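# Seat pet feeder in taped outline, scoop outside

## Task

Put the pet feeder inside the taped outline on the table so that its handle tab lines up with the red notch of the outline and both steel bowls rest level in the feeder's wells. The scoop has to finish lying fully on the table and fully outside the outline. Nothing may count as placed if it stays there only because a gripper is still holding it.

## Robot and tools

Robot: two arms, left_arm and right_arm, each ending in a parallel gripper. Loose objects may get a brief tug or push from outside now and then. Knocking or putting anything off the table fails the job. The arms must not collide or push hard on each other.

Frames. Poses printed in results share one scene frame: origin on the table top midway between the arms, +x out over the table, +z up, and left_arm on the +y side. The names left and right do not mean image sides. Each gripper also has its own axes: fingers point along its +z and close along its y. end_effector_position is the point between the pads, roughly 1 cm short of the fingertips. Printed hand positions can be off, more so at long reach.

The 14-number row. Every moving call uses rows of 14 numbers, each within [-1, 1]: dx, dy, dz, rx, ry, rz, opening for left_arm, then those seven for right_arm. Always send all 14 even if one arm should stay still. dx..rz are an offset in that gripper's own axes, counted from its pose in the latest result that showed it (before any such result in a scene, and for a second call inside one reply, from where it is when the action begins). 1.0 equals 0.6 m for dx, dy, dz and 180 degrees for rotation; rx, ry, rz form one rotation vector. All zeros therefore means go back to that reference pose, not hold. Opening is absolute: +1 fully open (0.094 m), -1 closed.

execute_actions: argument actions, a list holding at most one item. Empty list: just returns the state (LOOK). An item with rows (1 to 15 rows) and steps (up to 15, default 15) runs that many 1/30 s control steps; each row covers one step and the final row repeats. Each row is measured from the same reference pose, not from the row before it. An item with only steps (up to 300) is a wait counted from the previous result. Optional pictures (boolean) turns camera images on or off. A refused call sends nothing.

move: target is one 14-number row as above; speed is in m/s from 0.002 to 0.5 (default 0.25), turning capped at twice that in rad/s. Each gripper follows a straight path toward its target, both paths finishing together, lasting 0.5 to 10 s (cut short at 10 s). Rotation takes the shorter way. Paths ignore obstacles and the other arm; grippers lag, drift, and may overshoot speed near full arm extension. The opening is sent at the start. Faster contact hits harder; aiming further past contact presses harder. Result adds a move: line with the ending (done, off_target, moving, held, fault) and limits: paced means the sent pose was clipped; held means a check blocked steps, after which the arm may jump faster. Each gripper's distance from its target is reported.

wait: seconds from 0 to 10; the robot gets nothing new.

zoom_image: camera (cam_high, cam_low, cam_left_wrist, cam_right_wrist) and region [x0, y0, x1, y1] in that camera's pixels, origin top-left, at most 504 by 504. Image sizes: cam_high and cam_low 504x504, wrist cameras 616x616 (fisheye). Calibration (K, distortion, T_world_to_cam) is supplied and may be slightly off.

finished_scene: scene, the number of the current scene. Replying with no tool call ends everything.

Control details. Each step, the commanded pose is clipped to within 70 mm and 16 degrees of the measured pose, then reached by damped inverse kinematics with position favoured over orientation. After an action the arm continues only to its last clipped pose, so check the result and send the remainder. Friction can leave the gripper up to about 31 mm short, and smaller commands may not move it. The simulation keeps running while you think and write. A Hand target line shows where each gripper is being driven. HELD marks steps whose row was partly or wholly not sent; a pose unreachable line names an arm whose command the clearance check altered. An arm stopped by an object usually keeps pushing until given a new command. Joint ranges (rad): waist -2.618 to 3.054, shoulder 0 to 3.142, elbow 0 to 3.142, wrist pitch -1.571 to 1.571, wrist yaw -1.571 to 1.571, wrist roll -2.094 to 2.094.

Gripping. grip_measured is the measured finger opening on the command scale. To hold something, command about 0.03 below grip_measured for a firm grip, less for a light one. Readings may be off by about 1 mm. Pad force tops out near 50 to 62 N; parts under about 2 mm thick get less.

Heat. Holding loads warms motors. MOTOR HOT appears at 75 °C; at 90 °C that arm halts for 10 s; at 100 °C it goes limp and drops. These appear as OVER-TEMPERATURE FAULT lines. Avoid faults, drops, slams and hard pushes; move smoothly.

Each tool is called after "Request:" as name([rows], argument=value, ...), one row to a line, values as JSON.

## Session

Request:
execute_actions(actions=[])

Scene clock: 0.00 s of 5400.00 s.
left_arm: end_effector_position=(+0.0585, +0.0615, +0.1338) grip_measured=+1.000 end_effector_quat_wxyz=(+0.017, +0.935, +0.170, +0.311) | right_arm: end_effector_position=(+0.2831, +0.0479, +0.1763) grip_measured=+1.000 end_effector_quat_wxyz=(+0.518, -0.326, +0.768, -0.189)
Joint positions: left_arm=[-1.992  1.345  0.999 -1.465 -0.592  0.922  0.094] | right_arm=[ 0.99   1.654  1.064 -0.094  0.902 -0.182  0.094]
Joint velocities: left_arm=[-0.002 -0.012  0.002  0.037  0.066 -0.037  0.   ] | right_arm=[-0.007  0.002  0.007  0.051 -0.051  0.037  0.   ]
Motor temperatures (°C, as the motors report them): left_arm=[27 33 31 25 24 27] | right_arm=[26 31 28 31 26 25]
Hand target (left_arm): +0.059, +0.062, +0.134; +0.017, +0.935, +0.170, +0.311
Hand target (right_arm): +0.283, +0.048, +0.176; +0.518, -0.326, +0.768, -0.189
camera_calibration (this result's frames):
cam_left_wrist: T_world_to_cam=[[-0.0946211, 0.99547, 0.00929913, -0.0577832], [0.161324, 0.00611523, 0.986883, -0.126274], [0.982355, 0.0948801, -0.161172, 0.0895394], [0, 0, 0, 1]] pos_world=[-0.073056, 0.0497982, 0.139586]
cam_right_wrist: T_world_to_cam=[[0.317943, -0.724342, 0.611752, -0.165603], [-0.599757, -0.653386, -0.461929, 0.323827], [0.734305, -0.220035, -0.642169, 0.0109209], [0, 0, 0, 1]] pos_world=[0.238851, 0.0940333, 0.257907]

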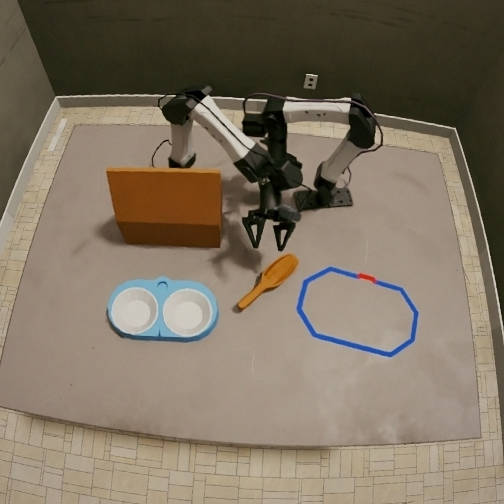

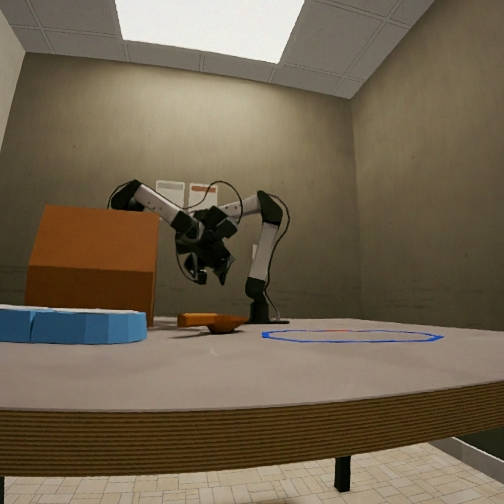

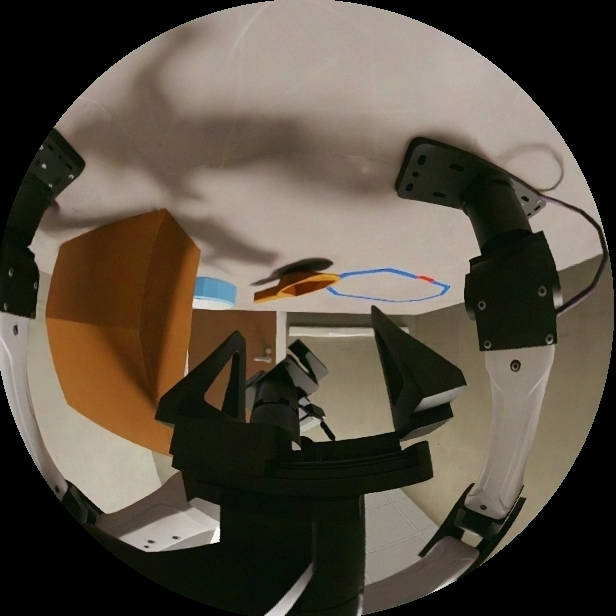

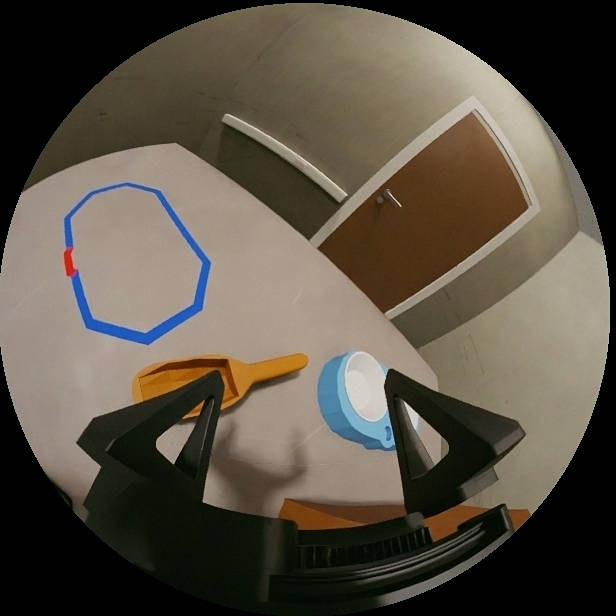

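Request:
move(target=[0,0,0,0,0,0,0, -0.18,-0.27,-0.32,0,0,0,1], speed=0.15)

Scene clock: 45.87 s of 5400.00 s.
left_arm: end_effector_position=(+0.0585, +0.0615, +0.1338) grip_measured=+0.002 end_effector_quat_wxyz=(+0.017, +0.935, +0.170, +0.311) | right_arm: end_effector_position=(+0.1828, -0.0077, +0.4238) grip_measured=+1.000 end_effector_quat_wxyz=(+0.518, -0.327, +0.768, -0.190)
Joint positions: left_arm=[-1.992  1.345  0.999 -1.465 -0.592  0.922  0.047] | right_arm=[ 1.242  1.584  2.11  -1.494  1.075  0.153  0.094]
Joint velocities: left_arm=[-0.007  0.007 -0.022 -0.066 -0.037 -0.007 -0.   ] | right_arm=[-0.007 -0.012  0.007 -0.037 -0.037  0.051  0.   ]
Motor temperatures (°C, as the motors report them): left_arm=[27 32 34 25 24 27] | right_arm=[26 38 33 35 26 25]
Hand target (left_arm): +0.059, +0.062, +0.134; +0.017, +0.935, +0.170, +0.311
Hand target (right_arm): +0.182, -0.004, +0.425; +0.520, -0.326, +0.767, -0.190
Off the commanded pose (left_arm): 0.000 m, 0 deg.
Off the commanded pose (right_arm): 0.006 m, 0 deg.
After step 90, 40.20 s passed at rest.
move: done
camera_calibration (this result's frames):
cam_left_wrist: T_world_to_cam=[[-0.0946211, 0.99547, 0.00929913, -0.0577832], [0.161324, 0.00611523, 0.986883, -0.126274], [0.982355, 0.0948801, -0.161172, 0.0895394], [0, 0, 0, 1]] pos_world=[-0.073056, 0.0497982, 0.139586]
cam_right_wrist: T_world_to_cam=[[0.318983, -0.722072, 0.613891, -0.326546], [-0.599728, -0.655336, -0.459196, 0.340488], [0.733877, -0.221692, -0.642088, 0.231299], [0, 0, 0, 1]] pos_world=[0.138617, 0.0386219, 0.505329]

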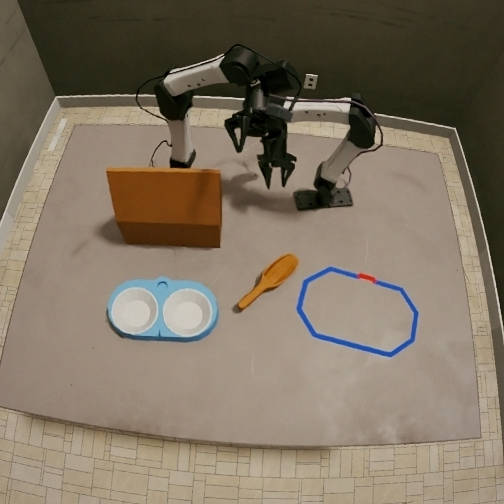

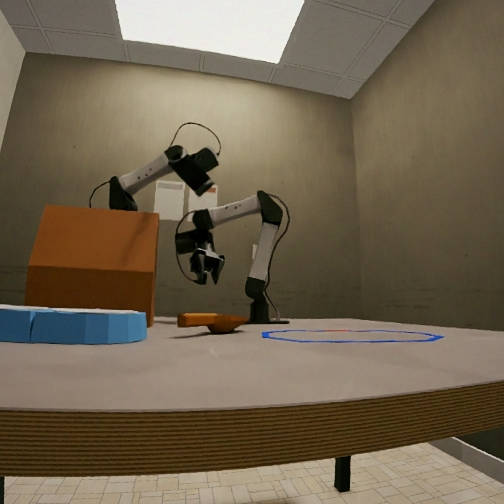

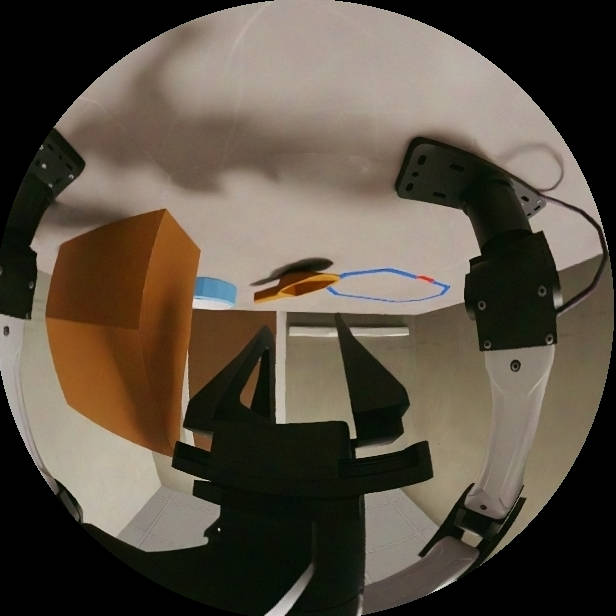

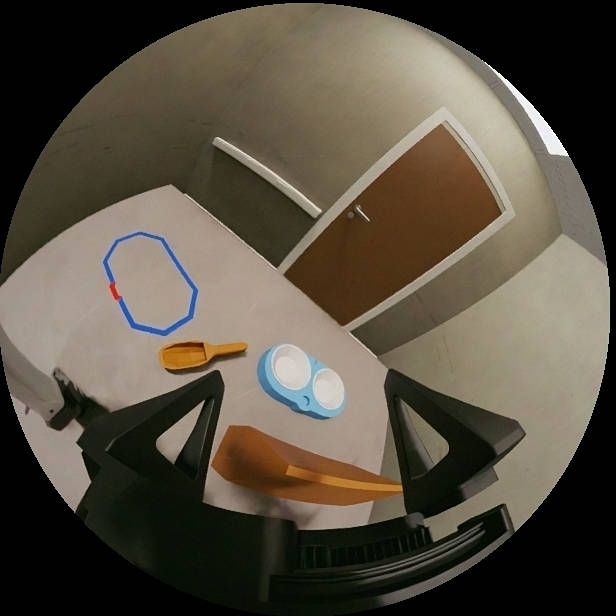

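Request:
move(target=[0,0,0,0,0,0,0, 0.222,-0.294,-0.037,0,0,0,1], speed=0.15)

Request:
move(target=[0.372,0.226,0.292,0.089,-0.163,-0.659,0, 0,0,0,0,0,0,1], speed=0.2)

Scene clock: 58.73 s of 5400.00 s.
left_arm: end_effector_position=(+0.0585, +0.0615, +0.1338) grip_measured=+0.002 end_effector_quat_wxyz=(+0.017, +0.935, +0.170, +0.311) | right_arm: end_effector_position=(+0.1839, -0.2289, +0.4510) grip_measured=+1.000 end_effector_quat_wxyz=(+0.515, -0.322, +0.773, -0.184)
Joint positions: left_arm=[-1.992  1.345  0.999 -1.465 -0.592  0.922  0.047] | right_arm=[ 0.209  0.974  1.783 -1.233  0.219 -0.64   0.094]
Joint velocities: left_arm=[ 0.007 -0.007 -0.027 -0.037 -0.051 -0.007 -0.001] | right_arm=[-0.002 -0.007 -0.012 -0.066 -0.037  0.007  0.   ]
Motor temperatures (°C, as the motors report them): left_arm=[27 32 35 25 24 27] | right_arm=[26 36 33 34 26 25]
Hand target (left_arm): +0.059, +0.062, +0.134; +0.017, +0.935, +0.170, +0.311
Hand target (right_arm): +0.184, -0.229, +0.448; +0.515, -0.325, +0.772, -0.183
Off the commanded pose (left_arm): 0.000 m, 0 deg.
Off the commanded pose (right_arm): 0.004 m, 1 deg.
After step 90, 7.43 s passed at rest.
move: done
camera_calibration (this result's frames):
cam_left_wrist: T_world_to_cam=[[-0.0946211, 0.99547, 0.00929913, -0.0577832], [0.161324, 0.00611523, 0.986883, -0.126274], [0.982355, 0.0948801, -0.161172, 0.0895394], [0, 0, 0, 1]] pos_world=[-0.073056, 0.0497982, 0.139586]
cam_right_wrist: T_world_to_cam=[[0.32163, -0.732891, 0.59952, -0.499803], [-0.608463, -0.645102, -0.462186, 0.214022], [0.725484, -0.216132, -0.653421, 0.206828], [0, 0, 0, 1]] pos_world=[0.140926, -0.183533, 0.533706]

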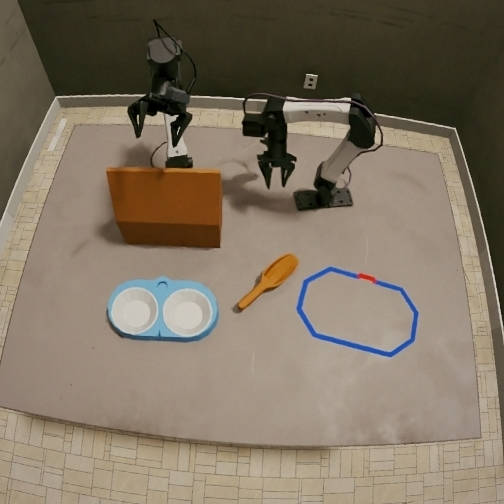

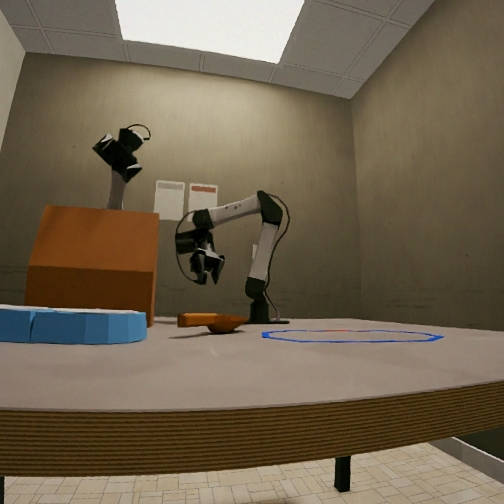

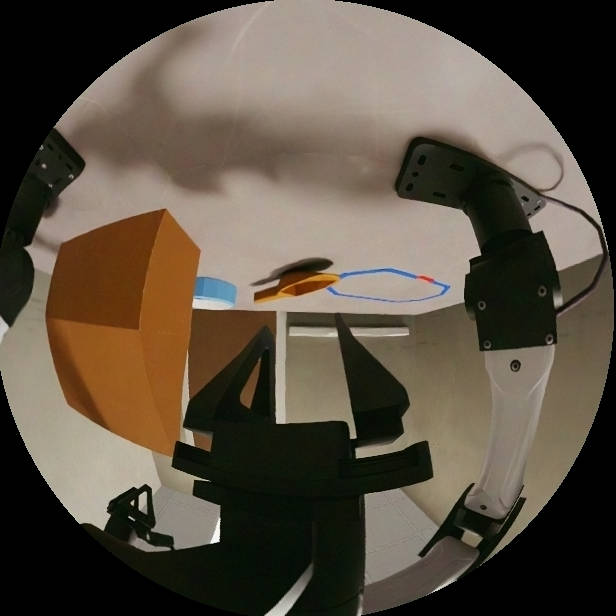

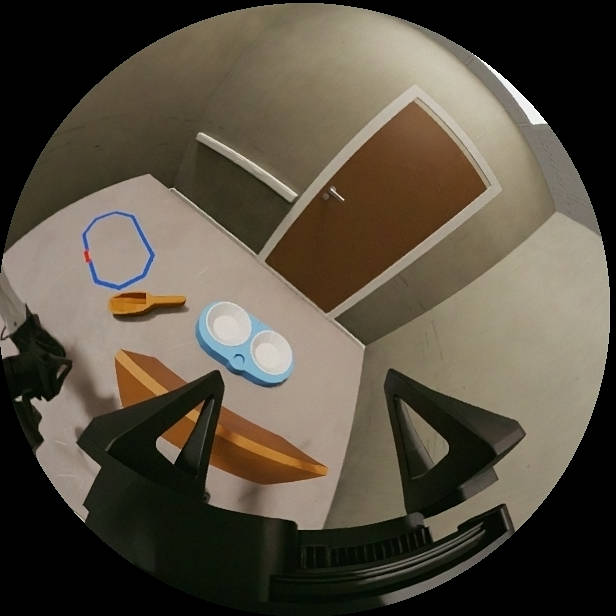

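Scene clock: 64.60 s of 5400.00 s.
left_arm: end_effector_position=(+0.3605, +0.0247, +0.1337) grip_measured=+0.002 end_effector_quat_wxyz=(+0.189, +0.374, +0.904, -0.086) | right_arm: end_effector_position=(+0.1839, -0.2289, +0.4510) grip_measured=+1.000 end_effector_quat_wxyz=(+0.515, -0.322, +0.773, -0.183)
Joint positions: left_arm=[-0.684  1.773  1.482 -0.883  0.137  0.28   0.047] | right_arm=[ 0.209  0.974  1.783 -1.233  0.219 -0.64   0.094]
Joint velocities: left_arm=[-0.017 -0.002  0.007  0.007 -0.037  0.007 -0.   ] | right_arm=[ 0.012  0.012 -0.022  0.037 -0.037 -0.125  0.   ]
Motor temperatures (°C, as the motors report them): left_arm=[27 32 35 25 24 27] | right_arm=[26 35 33 35 26 25]
Hand target (left_arm): +0.369, +0.024, +0.135; +0.195, +0.366, +0.905, -0.091
Hand target (right_arm): +0.184, -0.229, +0.451; +0.515, -0.322, +0.773, -0.184
Off the commanded pose (left_arm): 0.012 m, 2 deg.
Off the commanded pose (right_arm): 0.000 m, 0 deg.
move: off_target (left_arm)
camera_calibration (this result's frames):
cam_left_wrist: T_world_to_cam=[[-0.851052, -0.51513, -0.101744, 0.332282], [-0.514527, 0.779482, 0.35731, 0.133995], [-0.104754, 0.356439, -0.928428, 0.284444], [0, 0, 0, 1]] pos_world=[0.38153, -0.0346649, 0.250015]
cam_right_wrist: T_world_to_cam=[[0.321912, -0.73287, 0.599395, -0.499741], [-0.608259, -0.645244, -0.462256, 0.214019], [0.72553, -0.215782, -0.653487, 0.206944], [0, 0, 0, 1]] pos_world=[0.140908, -0.183495, 0.533709]

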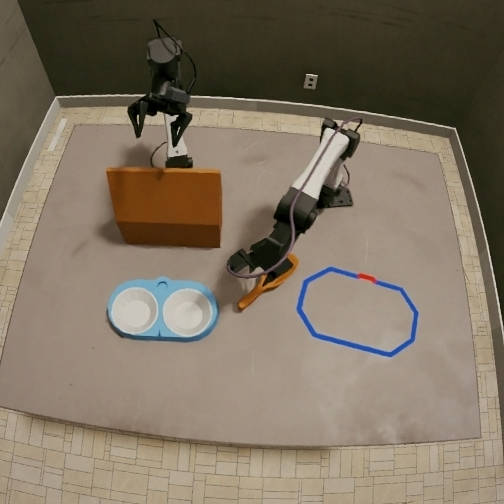

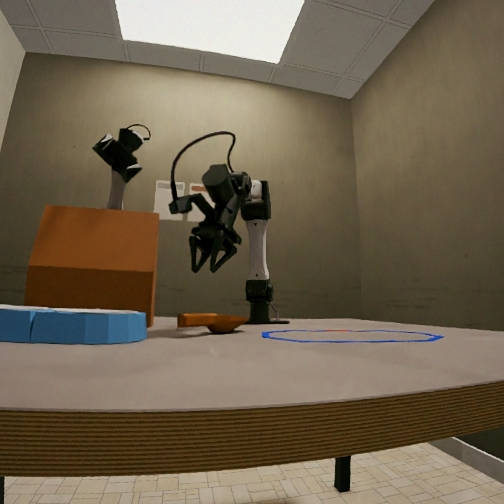

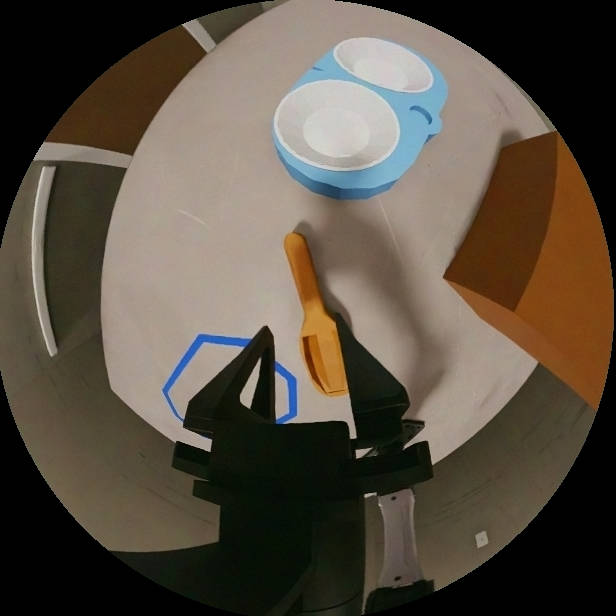

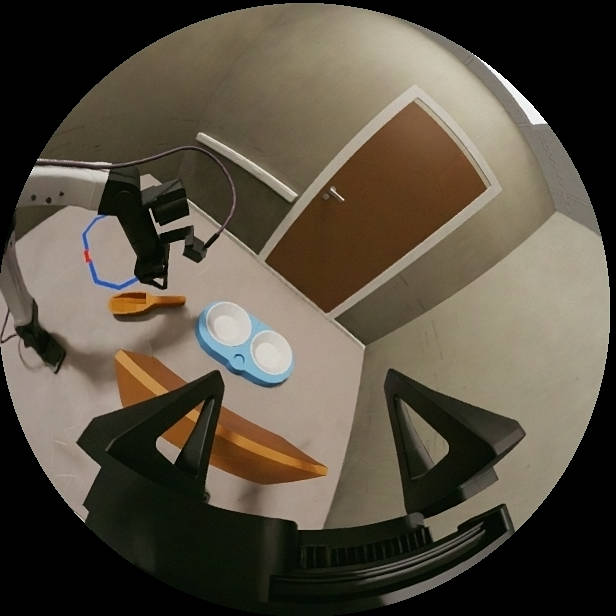

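Request:
move(target=[0.04,0.01,0.178,0,0,0,0.1, 0,0,0,0,0,0,1], speed=0.07)

Scene clock: 80.43 s of 5400.00 s.
left_arm: end_effector_position=(+0.3834, +0.0126, +0.0388) grip_measured=+0.098 end_effector_quat_wxyz=(+0.200, +0.373, +0.902, -0.088) | right_arm: end_effector_position=(+0.1839, -0.2289, +0.4510) grip_measured=+1.000 end_effector_quat_wxyz=(+0.515, -0.322, +0.773, -0.183)
Joint positions: left_arm=[-0.684  1.933  1.292 -0.511  0.138  0.277  0.052] | right_arm=[ 0.209  0.974  1.783 -1.233  0.219 -0.64   0.094]
Joint velocities: left_arm=[ 0.007  0.007 -0.002  0.007 -0.007 -0.037  0.001] | right_arm=[ 0.002  0.002  0.007 -0.037  0.007 -0.007  0.   ]
Motor temperatures (°C, as the motors report them): left_arm=[27 35 37 27 24 27] | right_arm=[26 34 32 37 26 25]
Hand target (left_arm): +0.378, +0.013, +0.027; +0.189, +0.374, +0.904, -0.086
Hand target (right_arm): +0.184, -0.229, +0.451; +0.515, -0.322, +0.773, -0.183
Off the commanded pose (left_arm): 0.013 m, 1 deg.
Off the commanded pose (right_arm): 0.000 m, 0 deg.
After step 90, 10.77 s passed at rest.
move: off_target (left_arm)
camera_calibration (this result's frames):
cam_left_wrist: T_world_to_cam=[[-0.848001, -0.518113, -0.111594, 0.335153], [-0.522685, 0.782708, 0.337888, 0.19301], [-0.0877185, 0.344858, -0.934547, 0.196839], [0, 0, 0, 1]] pos_world=[0.40236, -0.0453044, 0.156141]
cam_right_wrist: T_world_to_cam=[[0.321912, -0.73287, 0.599395, -0.499741], [-0.608259, -0.645244, -0.462256, 0.214019], [0.72553, -0.215782, -0.653487, 0.206944], [0, 0, 0, 1]] pos_world=[0.140908, -0.183495, 0.533709]

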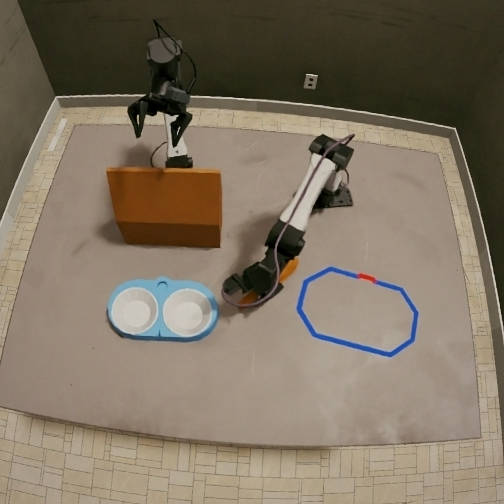

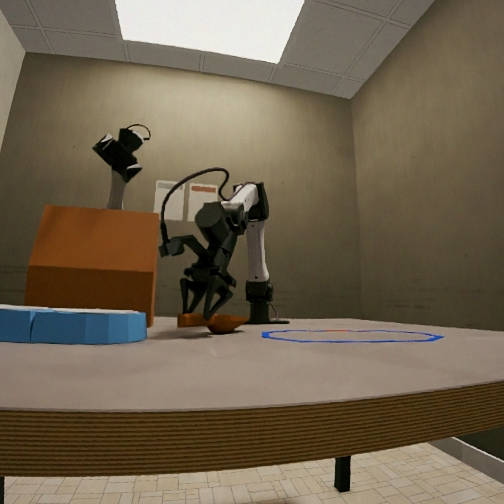

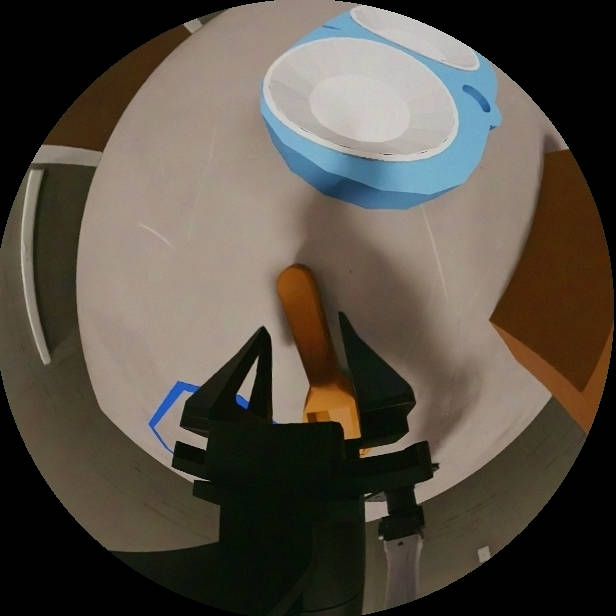

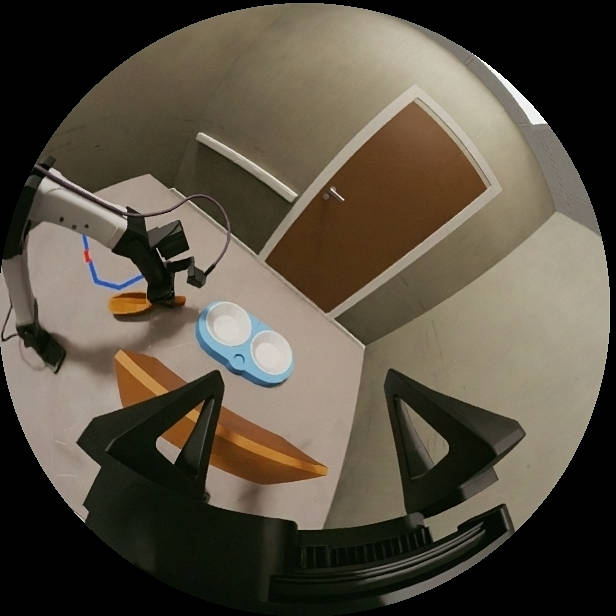

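Lower a bit more, then close.

Request:
move(target=[0.017,0,0.04,0,0,0,0.1, 0,0,0,0,0,0,1], speed=0.03)

Request:
move(target=[0,0,0,0,0,0,-0.65, 0,0,0,0,0,0,1])

Scene clock: 85.20 s of 5400.00 s.
left_arm: end_effector_position=(+0.3886, +0.0099, +0.0253) grip_measured=+0.098 end_effector_quat_wxyz=(+0.210, +0.373, +0.899, -0.089) | right_arm: end_effector_position=(+0.1839, -0.2289, +0.4510) grip_measured=+1.000 end_effector_quat_wxyz=(+0.515, -0.322, +0.773, -0.183)
Joint positions: left_arm=[-0.684  1.962  1.264 -0.433  0.138  0.277  0.052] | right_arm=[ 0.209  0.974  1.783 -1.233  0.219 -0.64   0.094]
Joint velocities: left_arm=[-0.007  0.012 -0.007  0.051  0.037 -0.051 -0.001] | right_arm=[ 0.002 -0.012  0.002 -0.007  0.037  0.007  0.   ]
Motor temperatures (°C, as the motors report them): left_arm=[27 35 37 27 24 27] | right_arm=[26 33 32 37 26 25]
Hand target (left_arm): +0.383, +0.012, +0.013; +0.199, +0.373, +0.902, -0.088
Hand target (right_arm): +0.184, -0.229, +0.451; +0.515, -0.322, +0.773, -0.183
Off the commanded pose (left_arm): 0.014 m, 1 deg.
Off the commanded pose (right_arm): 0.000 m, 0 deg.
After step 90, 0.60 s passed at rest.
move: off_target (left_arm)
camera_calibration (this result's frames):
cam_left_wrist: T_world_to_cam=[[-0.845739, -0.519285, -0.122754, 0.336065], [-0.529035, 0.785999, 0.319888, 0.205261], [-0.0696287, 0.335482, -0.93947, 0.178813], [0, 0, 0, 1]] pos_world=[0.405264, -0.0468095, 0.143582]
cam_right_wrist: T_world_to_cam=[[0.321912, -0.73287, 0.599395, -0.499741], [-0.608259, -0.645244, -0.462256, 0.214019], [0.72553, -0.215782, -0.653487, 0.206944], [0, 0, 0, 1]] pos_world=[0.140908, -0.183495, 0.533709]

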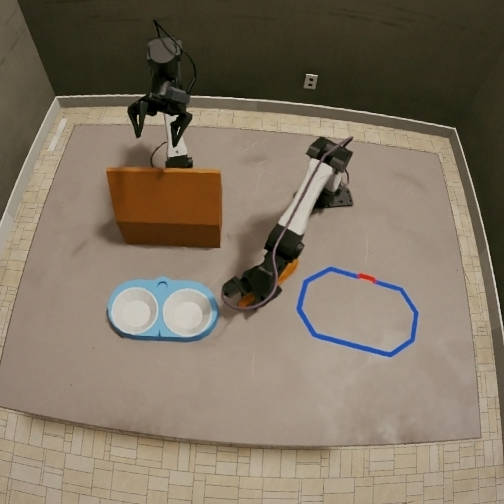

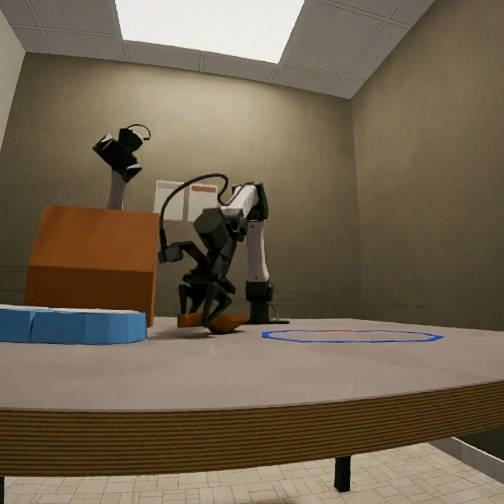

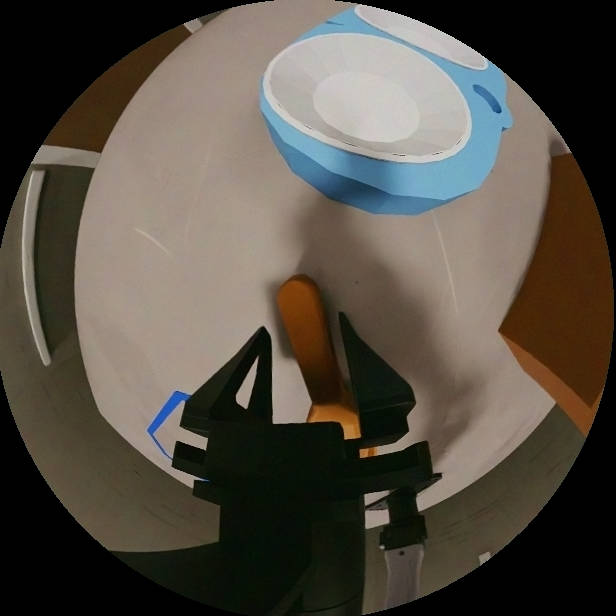

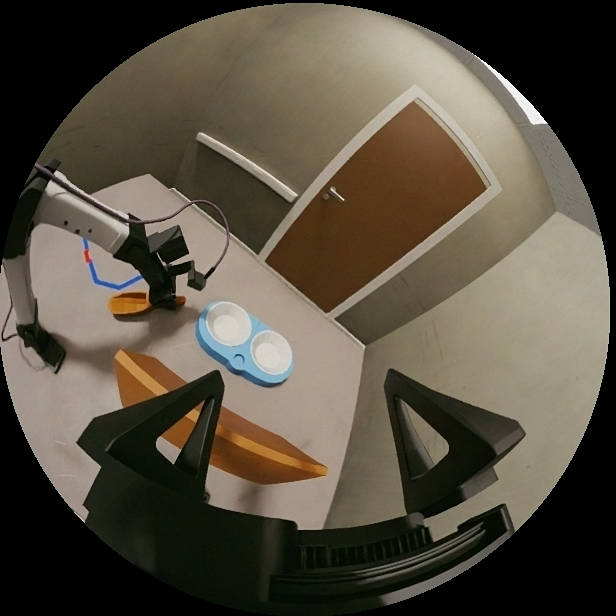

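Scene clock: 85.70 s of 5400.00 s.
left_arm: end_effector_position=(+0.3888, +0.0100, +0.0253) grip_measured=-0.493 end_effector_quat_wxyz=(+0.210, +0.373, +0.899, -0.088) | right_arm: end_effector_position=(+0.1839, -0.2289, +0.4510) grip_measured=+1.000 end_effector_quat_wxyz=(+0.515, -0.322, +0.773, -0.183)
Joint positions: left_arm=[-0.684  1.962  1.264 -0.432  0.137  0.278  0.024] | right_arm=[ 0.209  0.974  1.783 -1.233  0.219 -0.64   0.094]
Joint velocities: left_arm=[-0.012  0.012 -0.022  0.022 -0.007  0.007 -0.001] | right_arm=[-0.002  0.002 -0.002 -0.022 -0.022  0.007  0.   ]
Motor temperatures (°C, as the motors report them): left_arm=[27 36 37 27 24 27] | right_arm=[26 33 32 37 26 25]
Hand target (left_arm): +0.389, +0.010, +0.025; +0.210, +0.373, +0.899, -0.089
Hand target (right_arm): +0.184, -0.229, +0.451; +0.515, -0.322, +0.773, -0.183
Off the commanded pose (left_arm): 0.000 m, 0 deg.
Off the commanded pose (right_arm): 0.000 m, 0 deg.
move: done
camera_calibration (this result's frames):
cam_left_wrist: T_world_to_cam=[[-0.846034, -0.518391, -0.124484, 0.336431], [-0.528759, 0.786073, 0.320161, 0.205132], [-0.068115, 0.336689, -0.939149, 0.178188], [0, 0, 0, 1]] pos_world=[0.405235, -0.0468394, 0.14355]
cam_right_wrist: T_world_to_cam=[[0.321912, -0.73287, 0.599395, -0.499741], [-0.608259, -0.645244, -0.462256, 0.214019], [0.72553, -0.215782, -0.653487, 0.206944], [0, 0, 0, 1]] pos_world=[0.140908, -0.183495, 0.533709]

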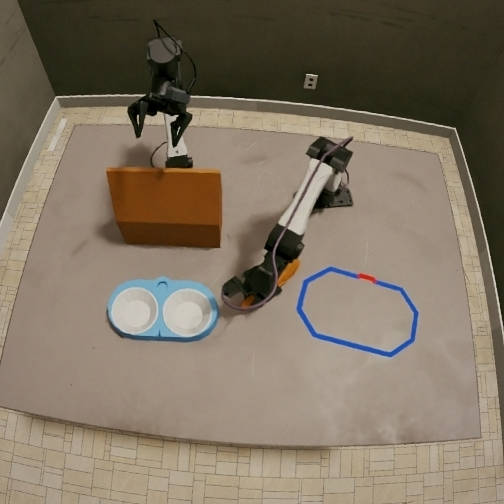

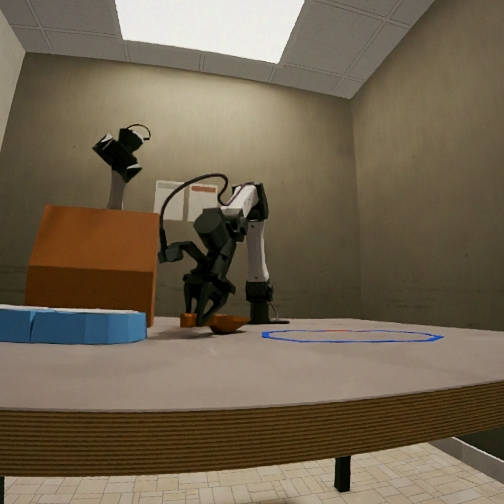

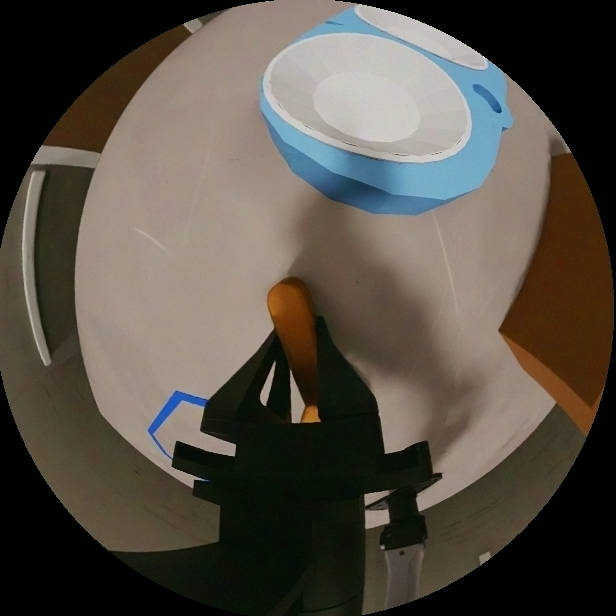

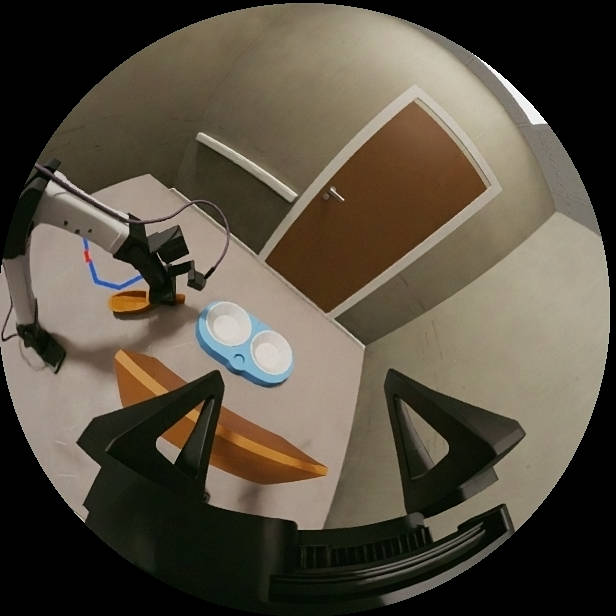

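Request:
move(target=[0.147,-0.177,-0.1,-0.086,0,-0.174,-0.55, 0,0,0,0,0,0,1], speed=0.1)

Scene clock: 97.07 s of 5400.00 s.
left_arm: end_effector_position=(+0.2474, +0.0044, +0.0429) grip_measured=-0.503 end_effector_quat_wxyz=(+0.232, +0.086, +0.969, -0.024) | right_arm: end_effector_position=(+0.1839, -0.2289, +0.4510) grip_measured=+1.000 end_effector_quat_wxyz=(+0.515, -0.322, +0.773, -0.183)
Joint positions: left_arm=[-1.111  1.594  0.893 -0.503 -0.301 -0.672  0.023] | right_arm=[ 0.209  0.974  1.783 -1.233  0.219 -0.64   0.094]
Joint velocities: left_arm=[-0.007 -0.007  0.002 -0.022 -0.037 -0.037  0.001] | right_arm=[-0.012 -0.002 -0.017 -0.007 -0.051 -0.007  0.   ]
Motor temperatures (°C, as the motors report them): left_arm=[27 38 37 28 24 27] | right_arm=[26 33 32 38 26 25]
Hand target (left_arm): +0.240, +0.010, +0.040; +0.228, +0.087, +0.970, -0.017
Hand target (right_arm): +0.184, -0.229, +0.451; +0.515, -0.322, +0.773, -0.183
Off the commanded pose (left_arm): 0.011 m, 1 deg.
Off the commanded pose (right_arm): 0.000 m, 0 deg.
After step 90, 4.80 s passed at rest.
move: off_target (left_arm)
camera_calibration (this result's frames):
cam_left_wrist: T_world_to_cam=[[-0.396495, -0.910031, -0.120974, 0.106536], [-0.885969, 0.344783, 0.310135, 0.219939], [-0.240522, 0.230147, -0.942964, 0.230312], [0, 0, 0, 1]] pos_world=[0.292496, -0.031886, 0.161853]
cam_right_wrist: T_world_to_cam=[[0.321912, -0.73287, 0.599395, -0.499741], [-0.608259, -0.645244, -0.462256, 0.214019], [0.72553, -0.215782, -0.653487, 0.206944], [0, 0, 0, 1]] pos_world=[0.140908, -0.183495, 0.533709]

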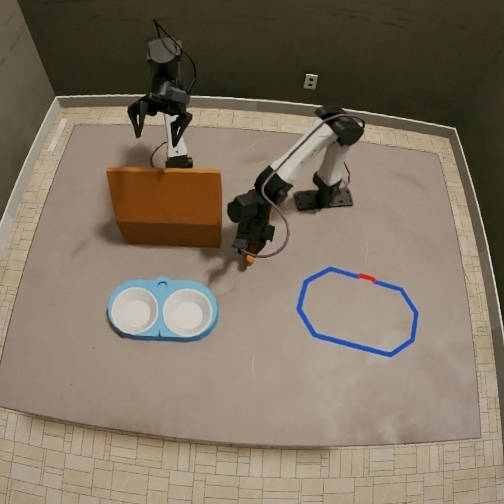

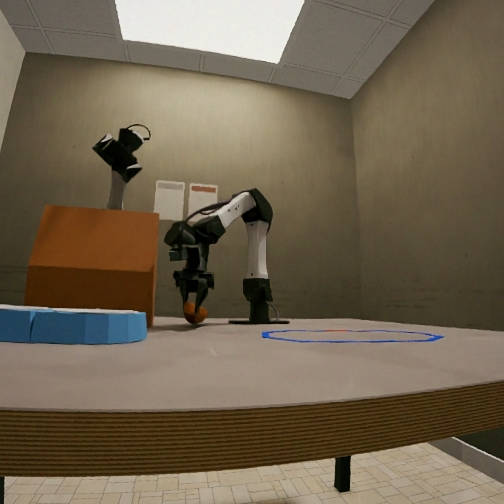

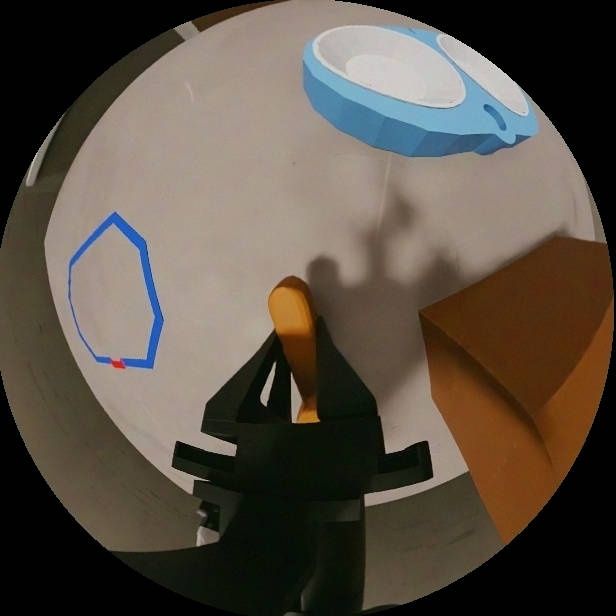

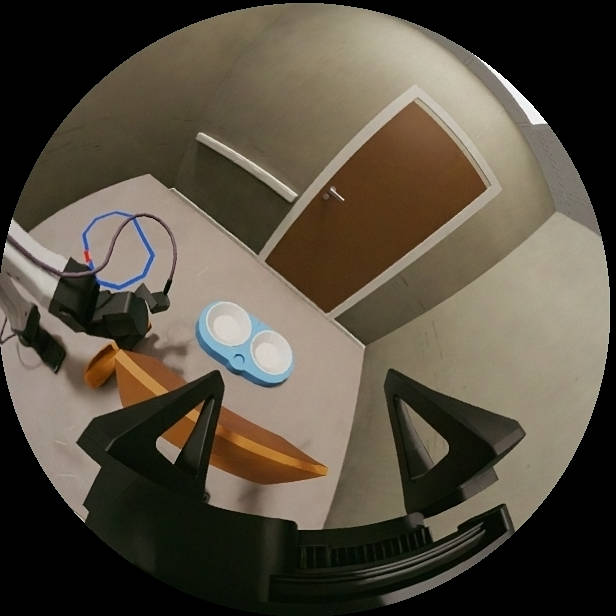

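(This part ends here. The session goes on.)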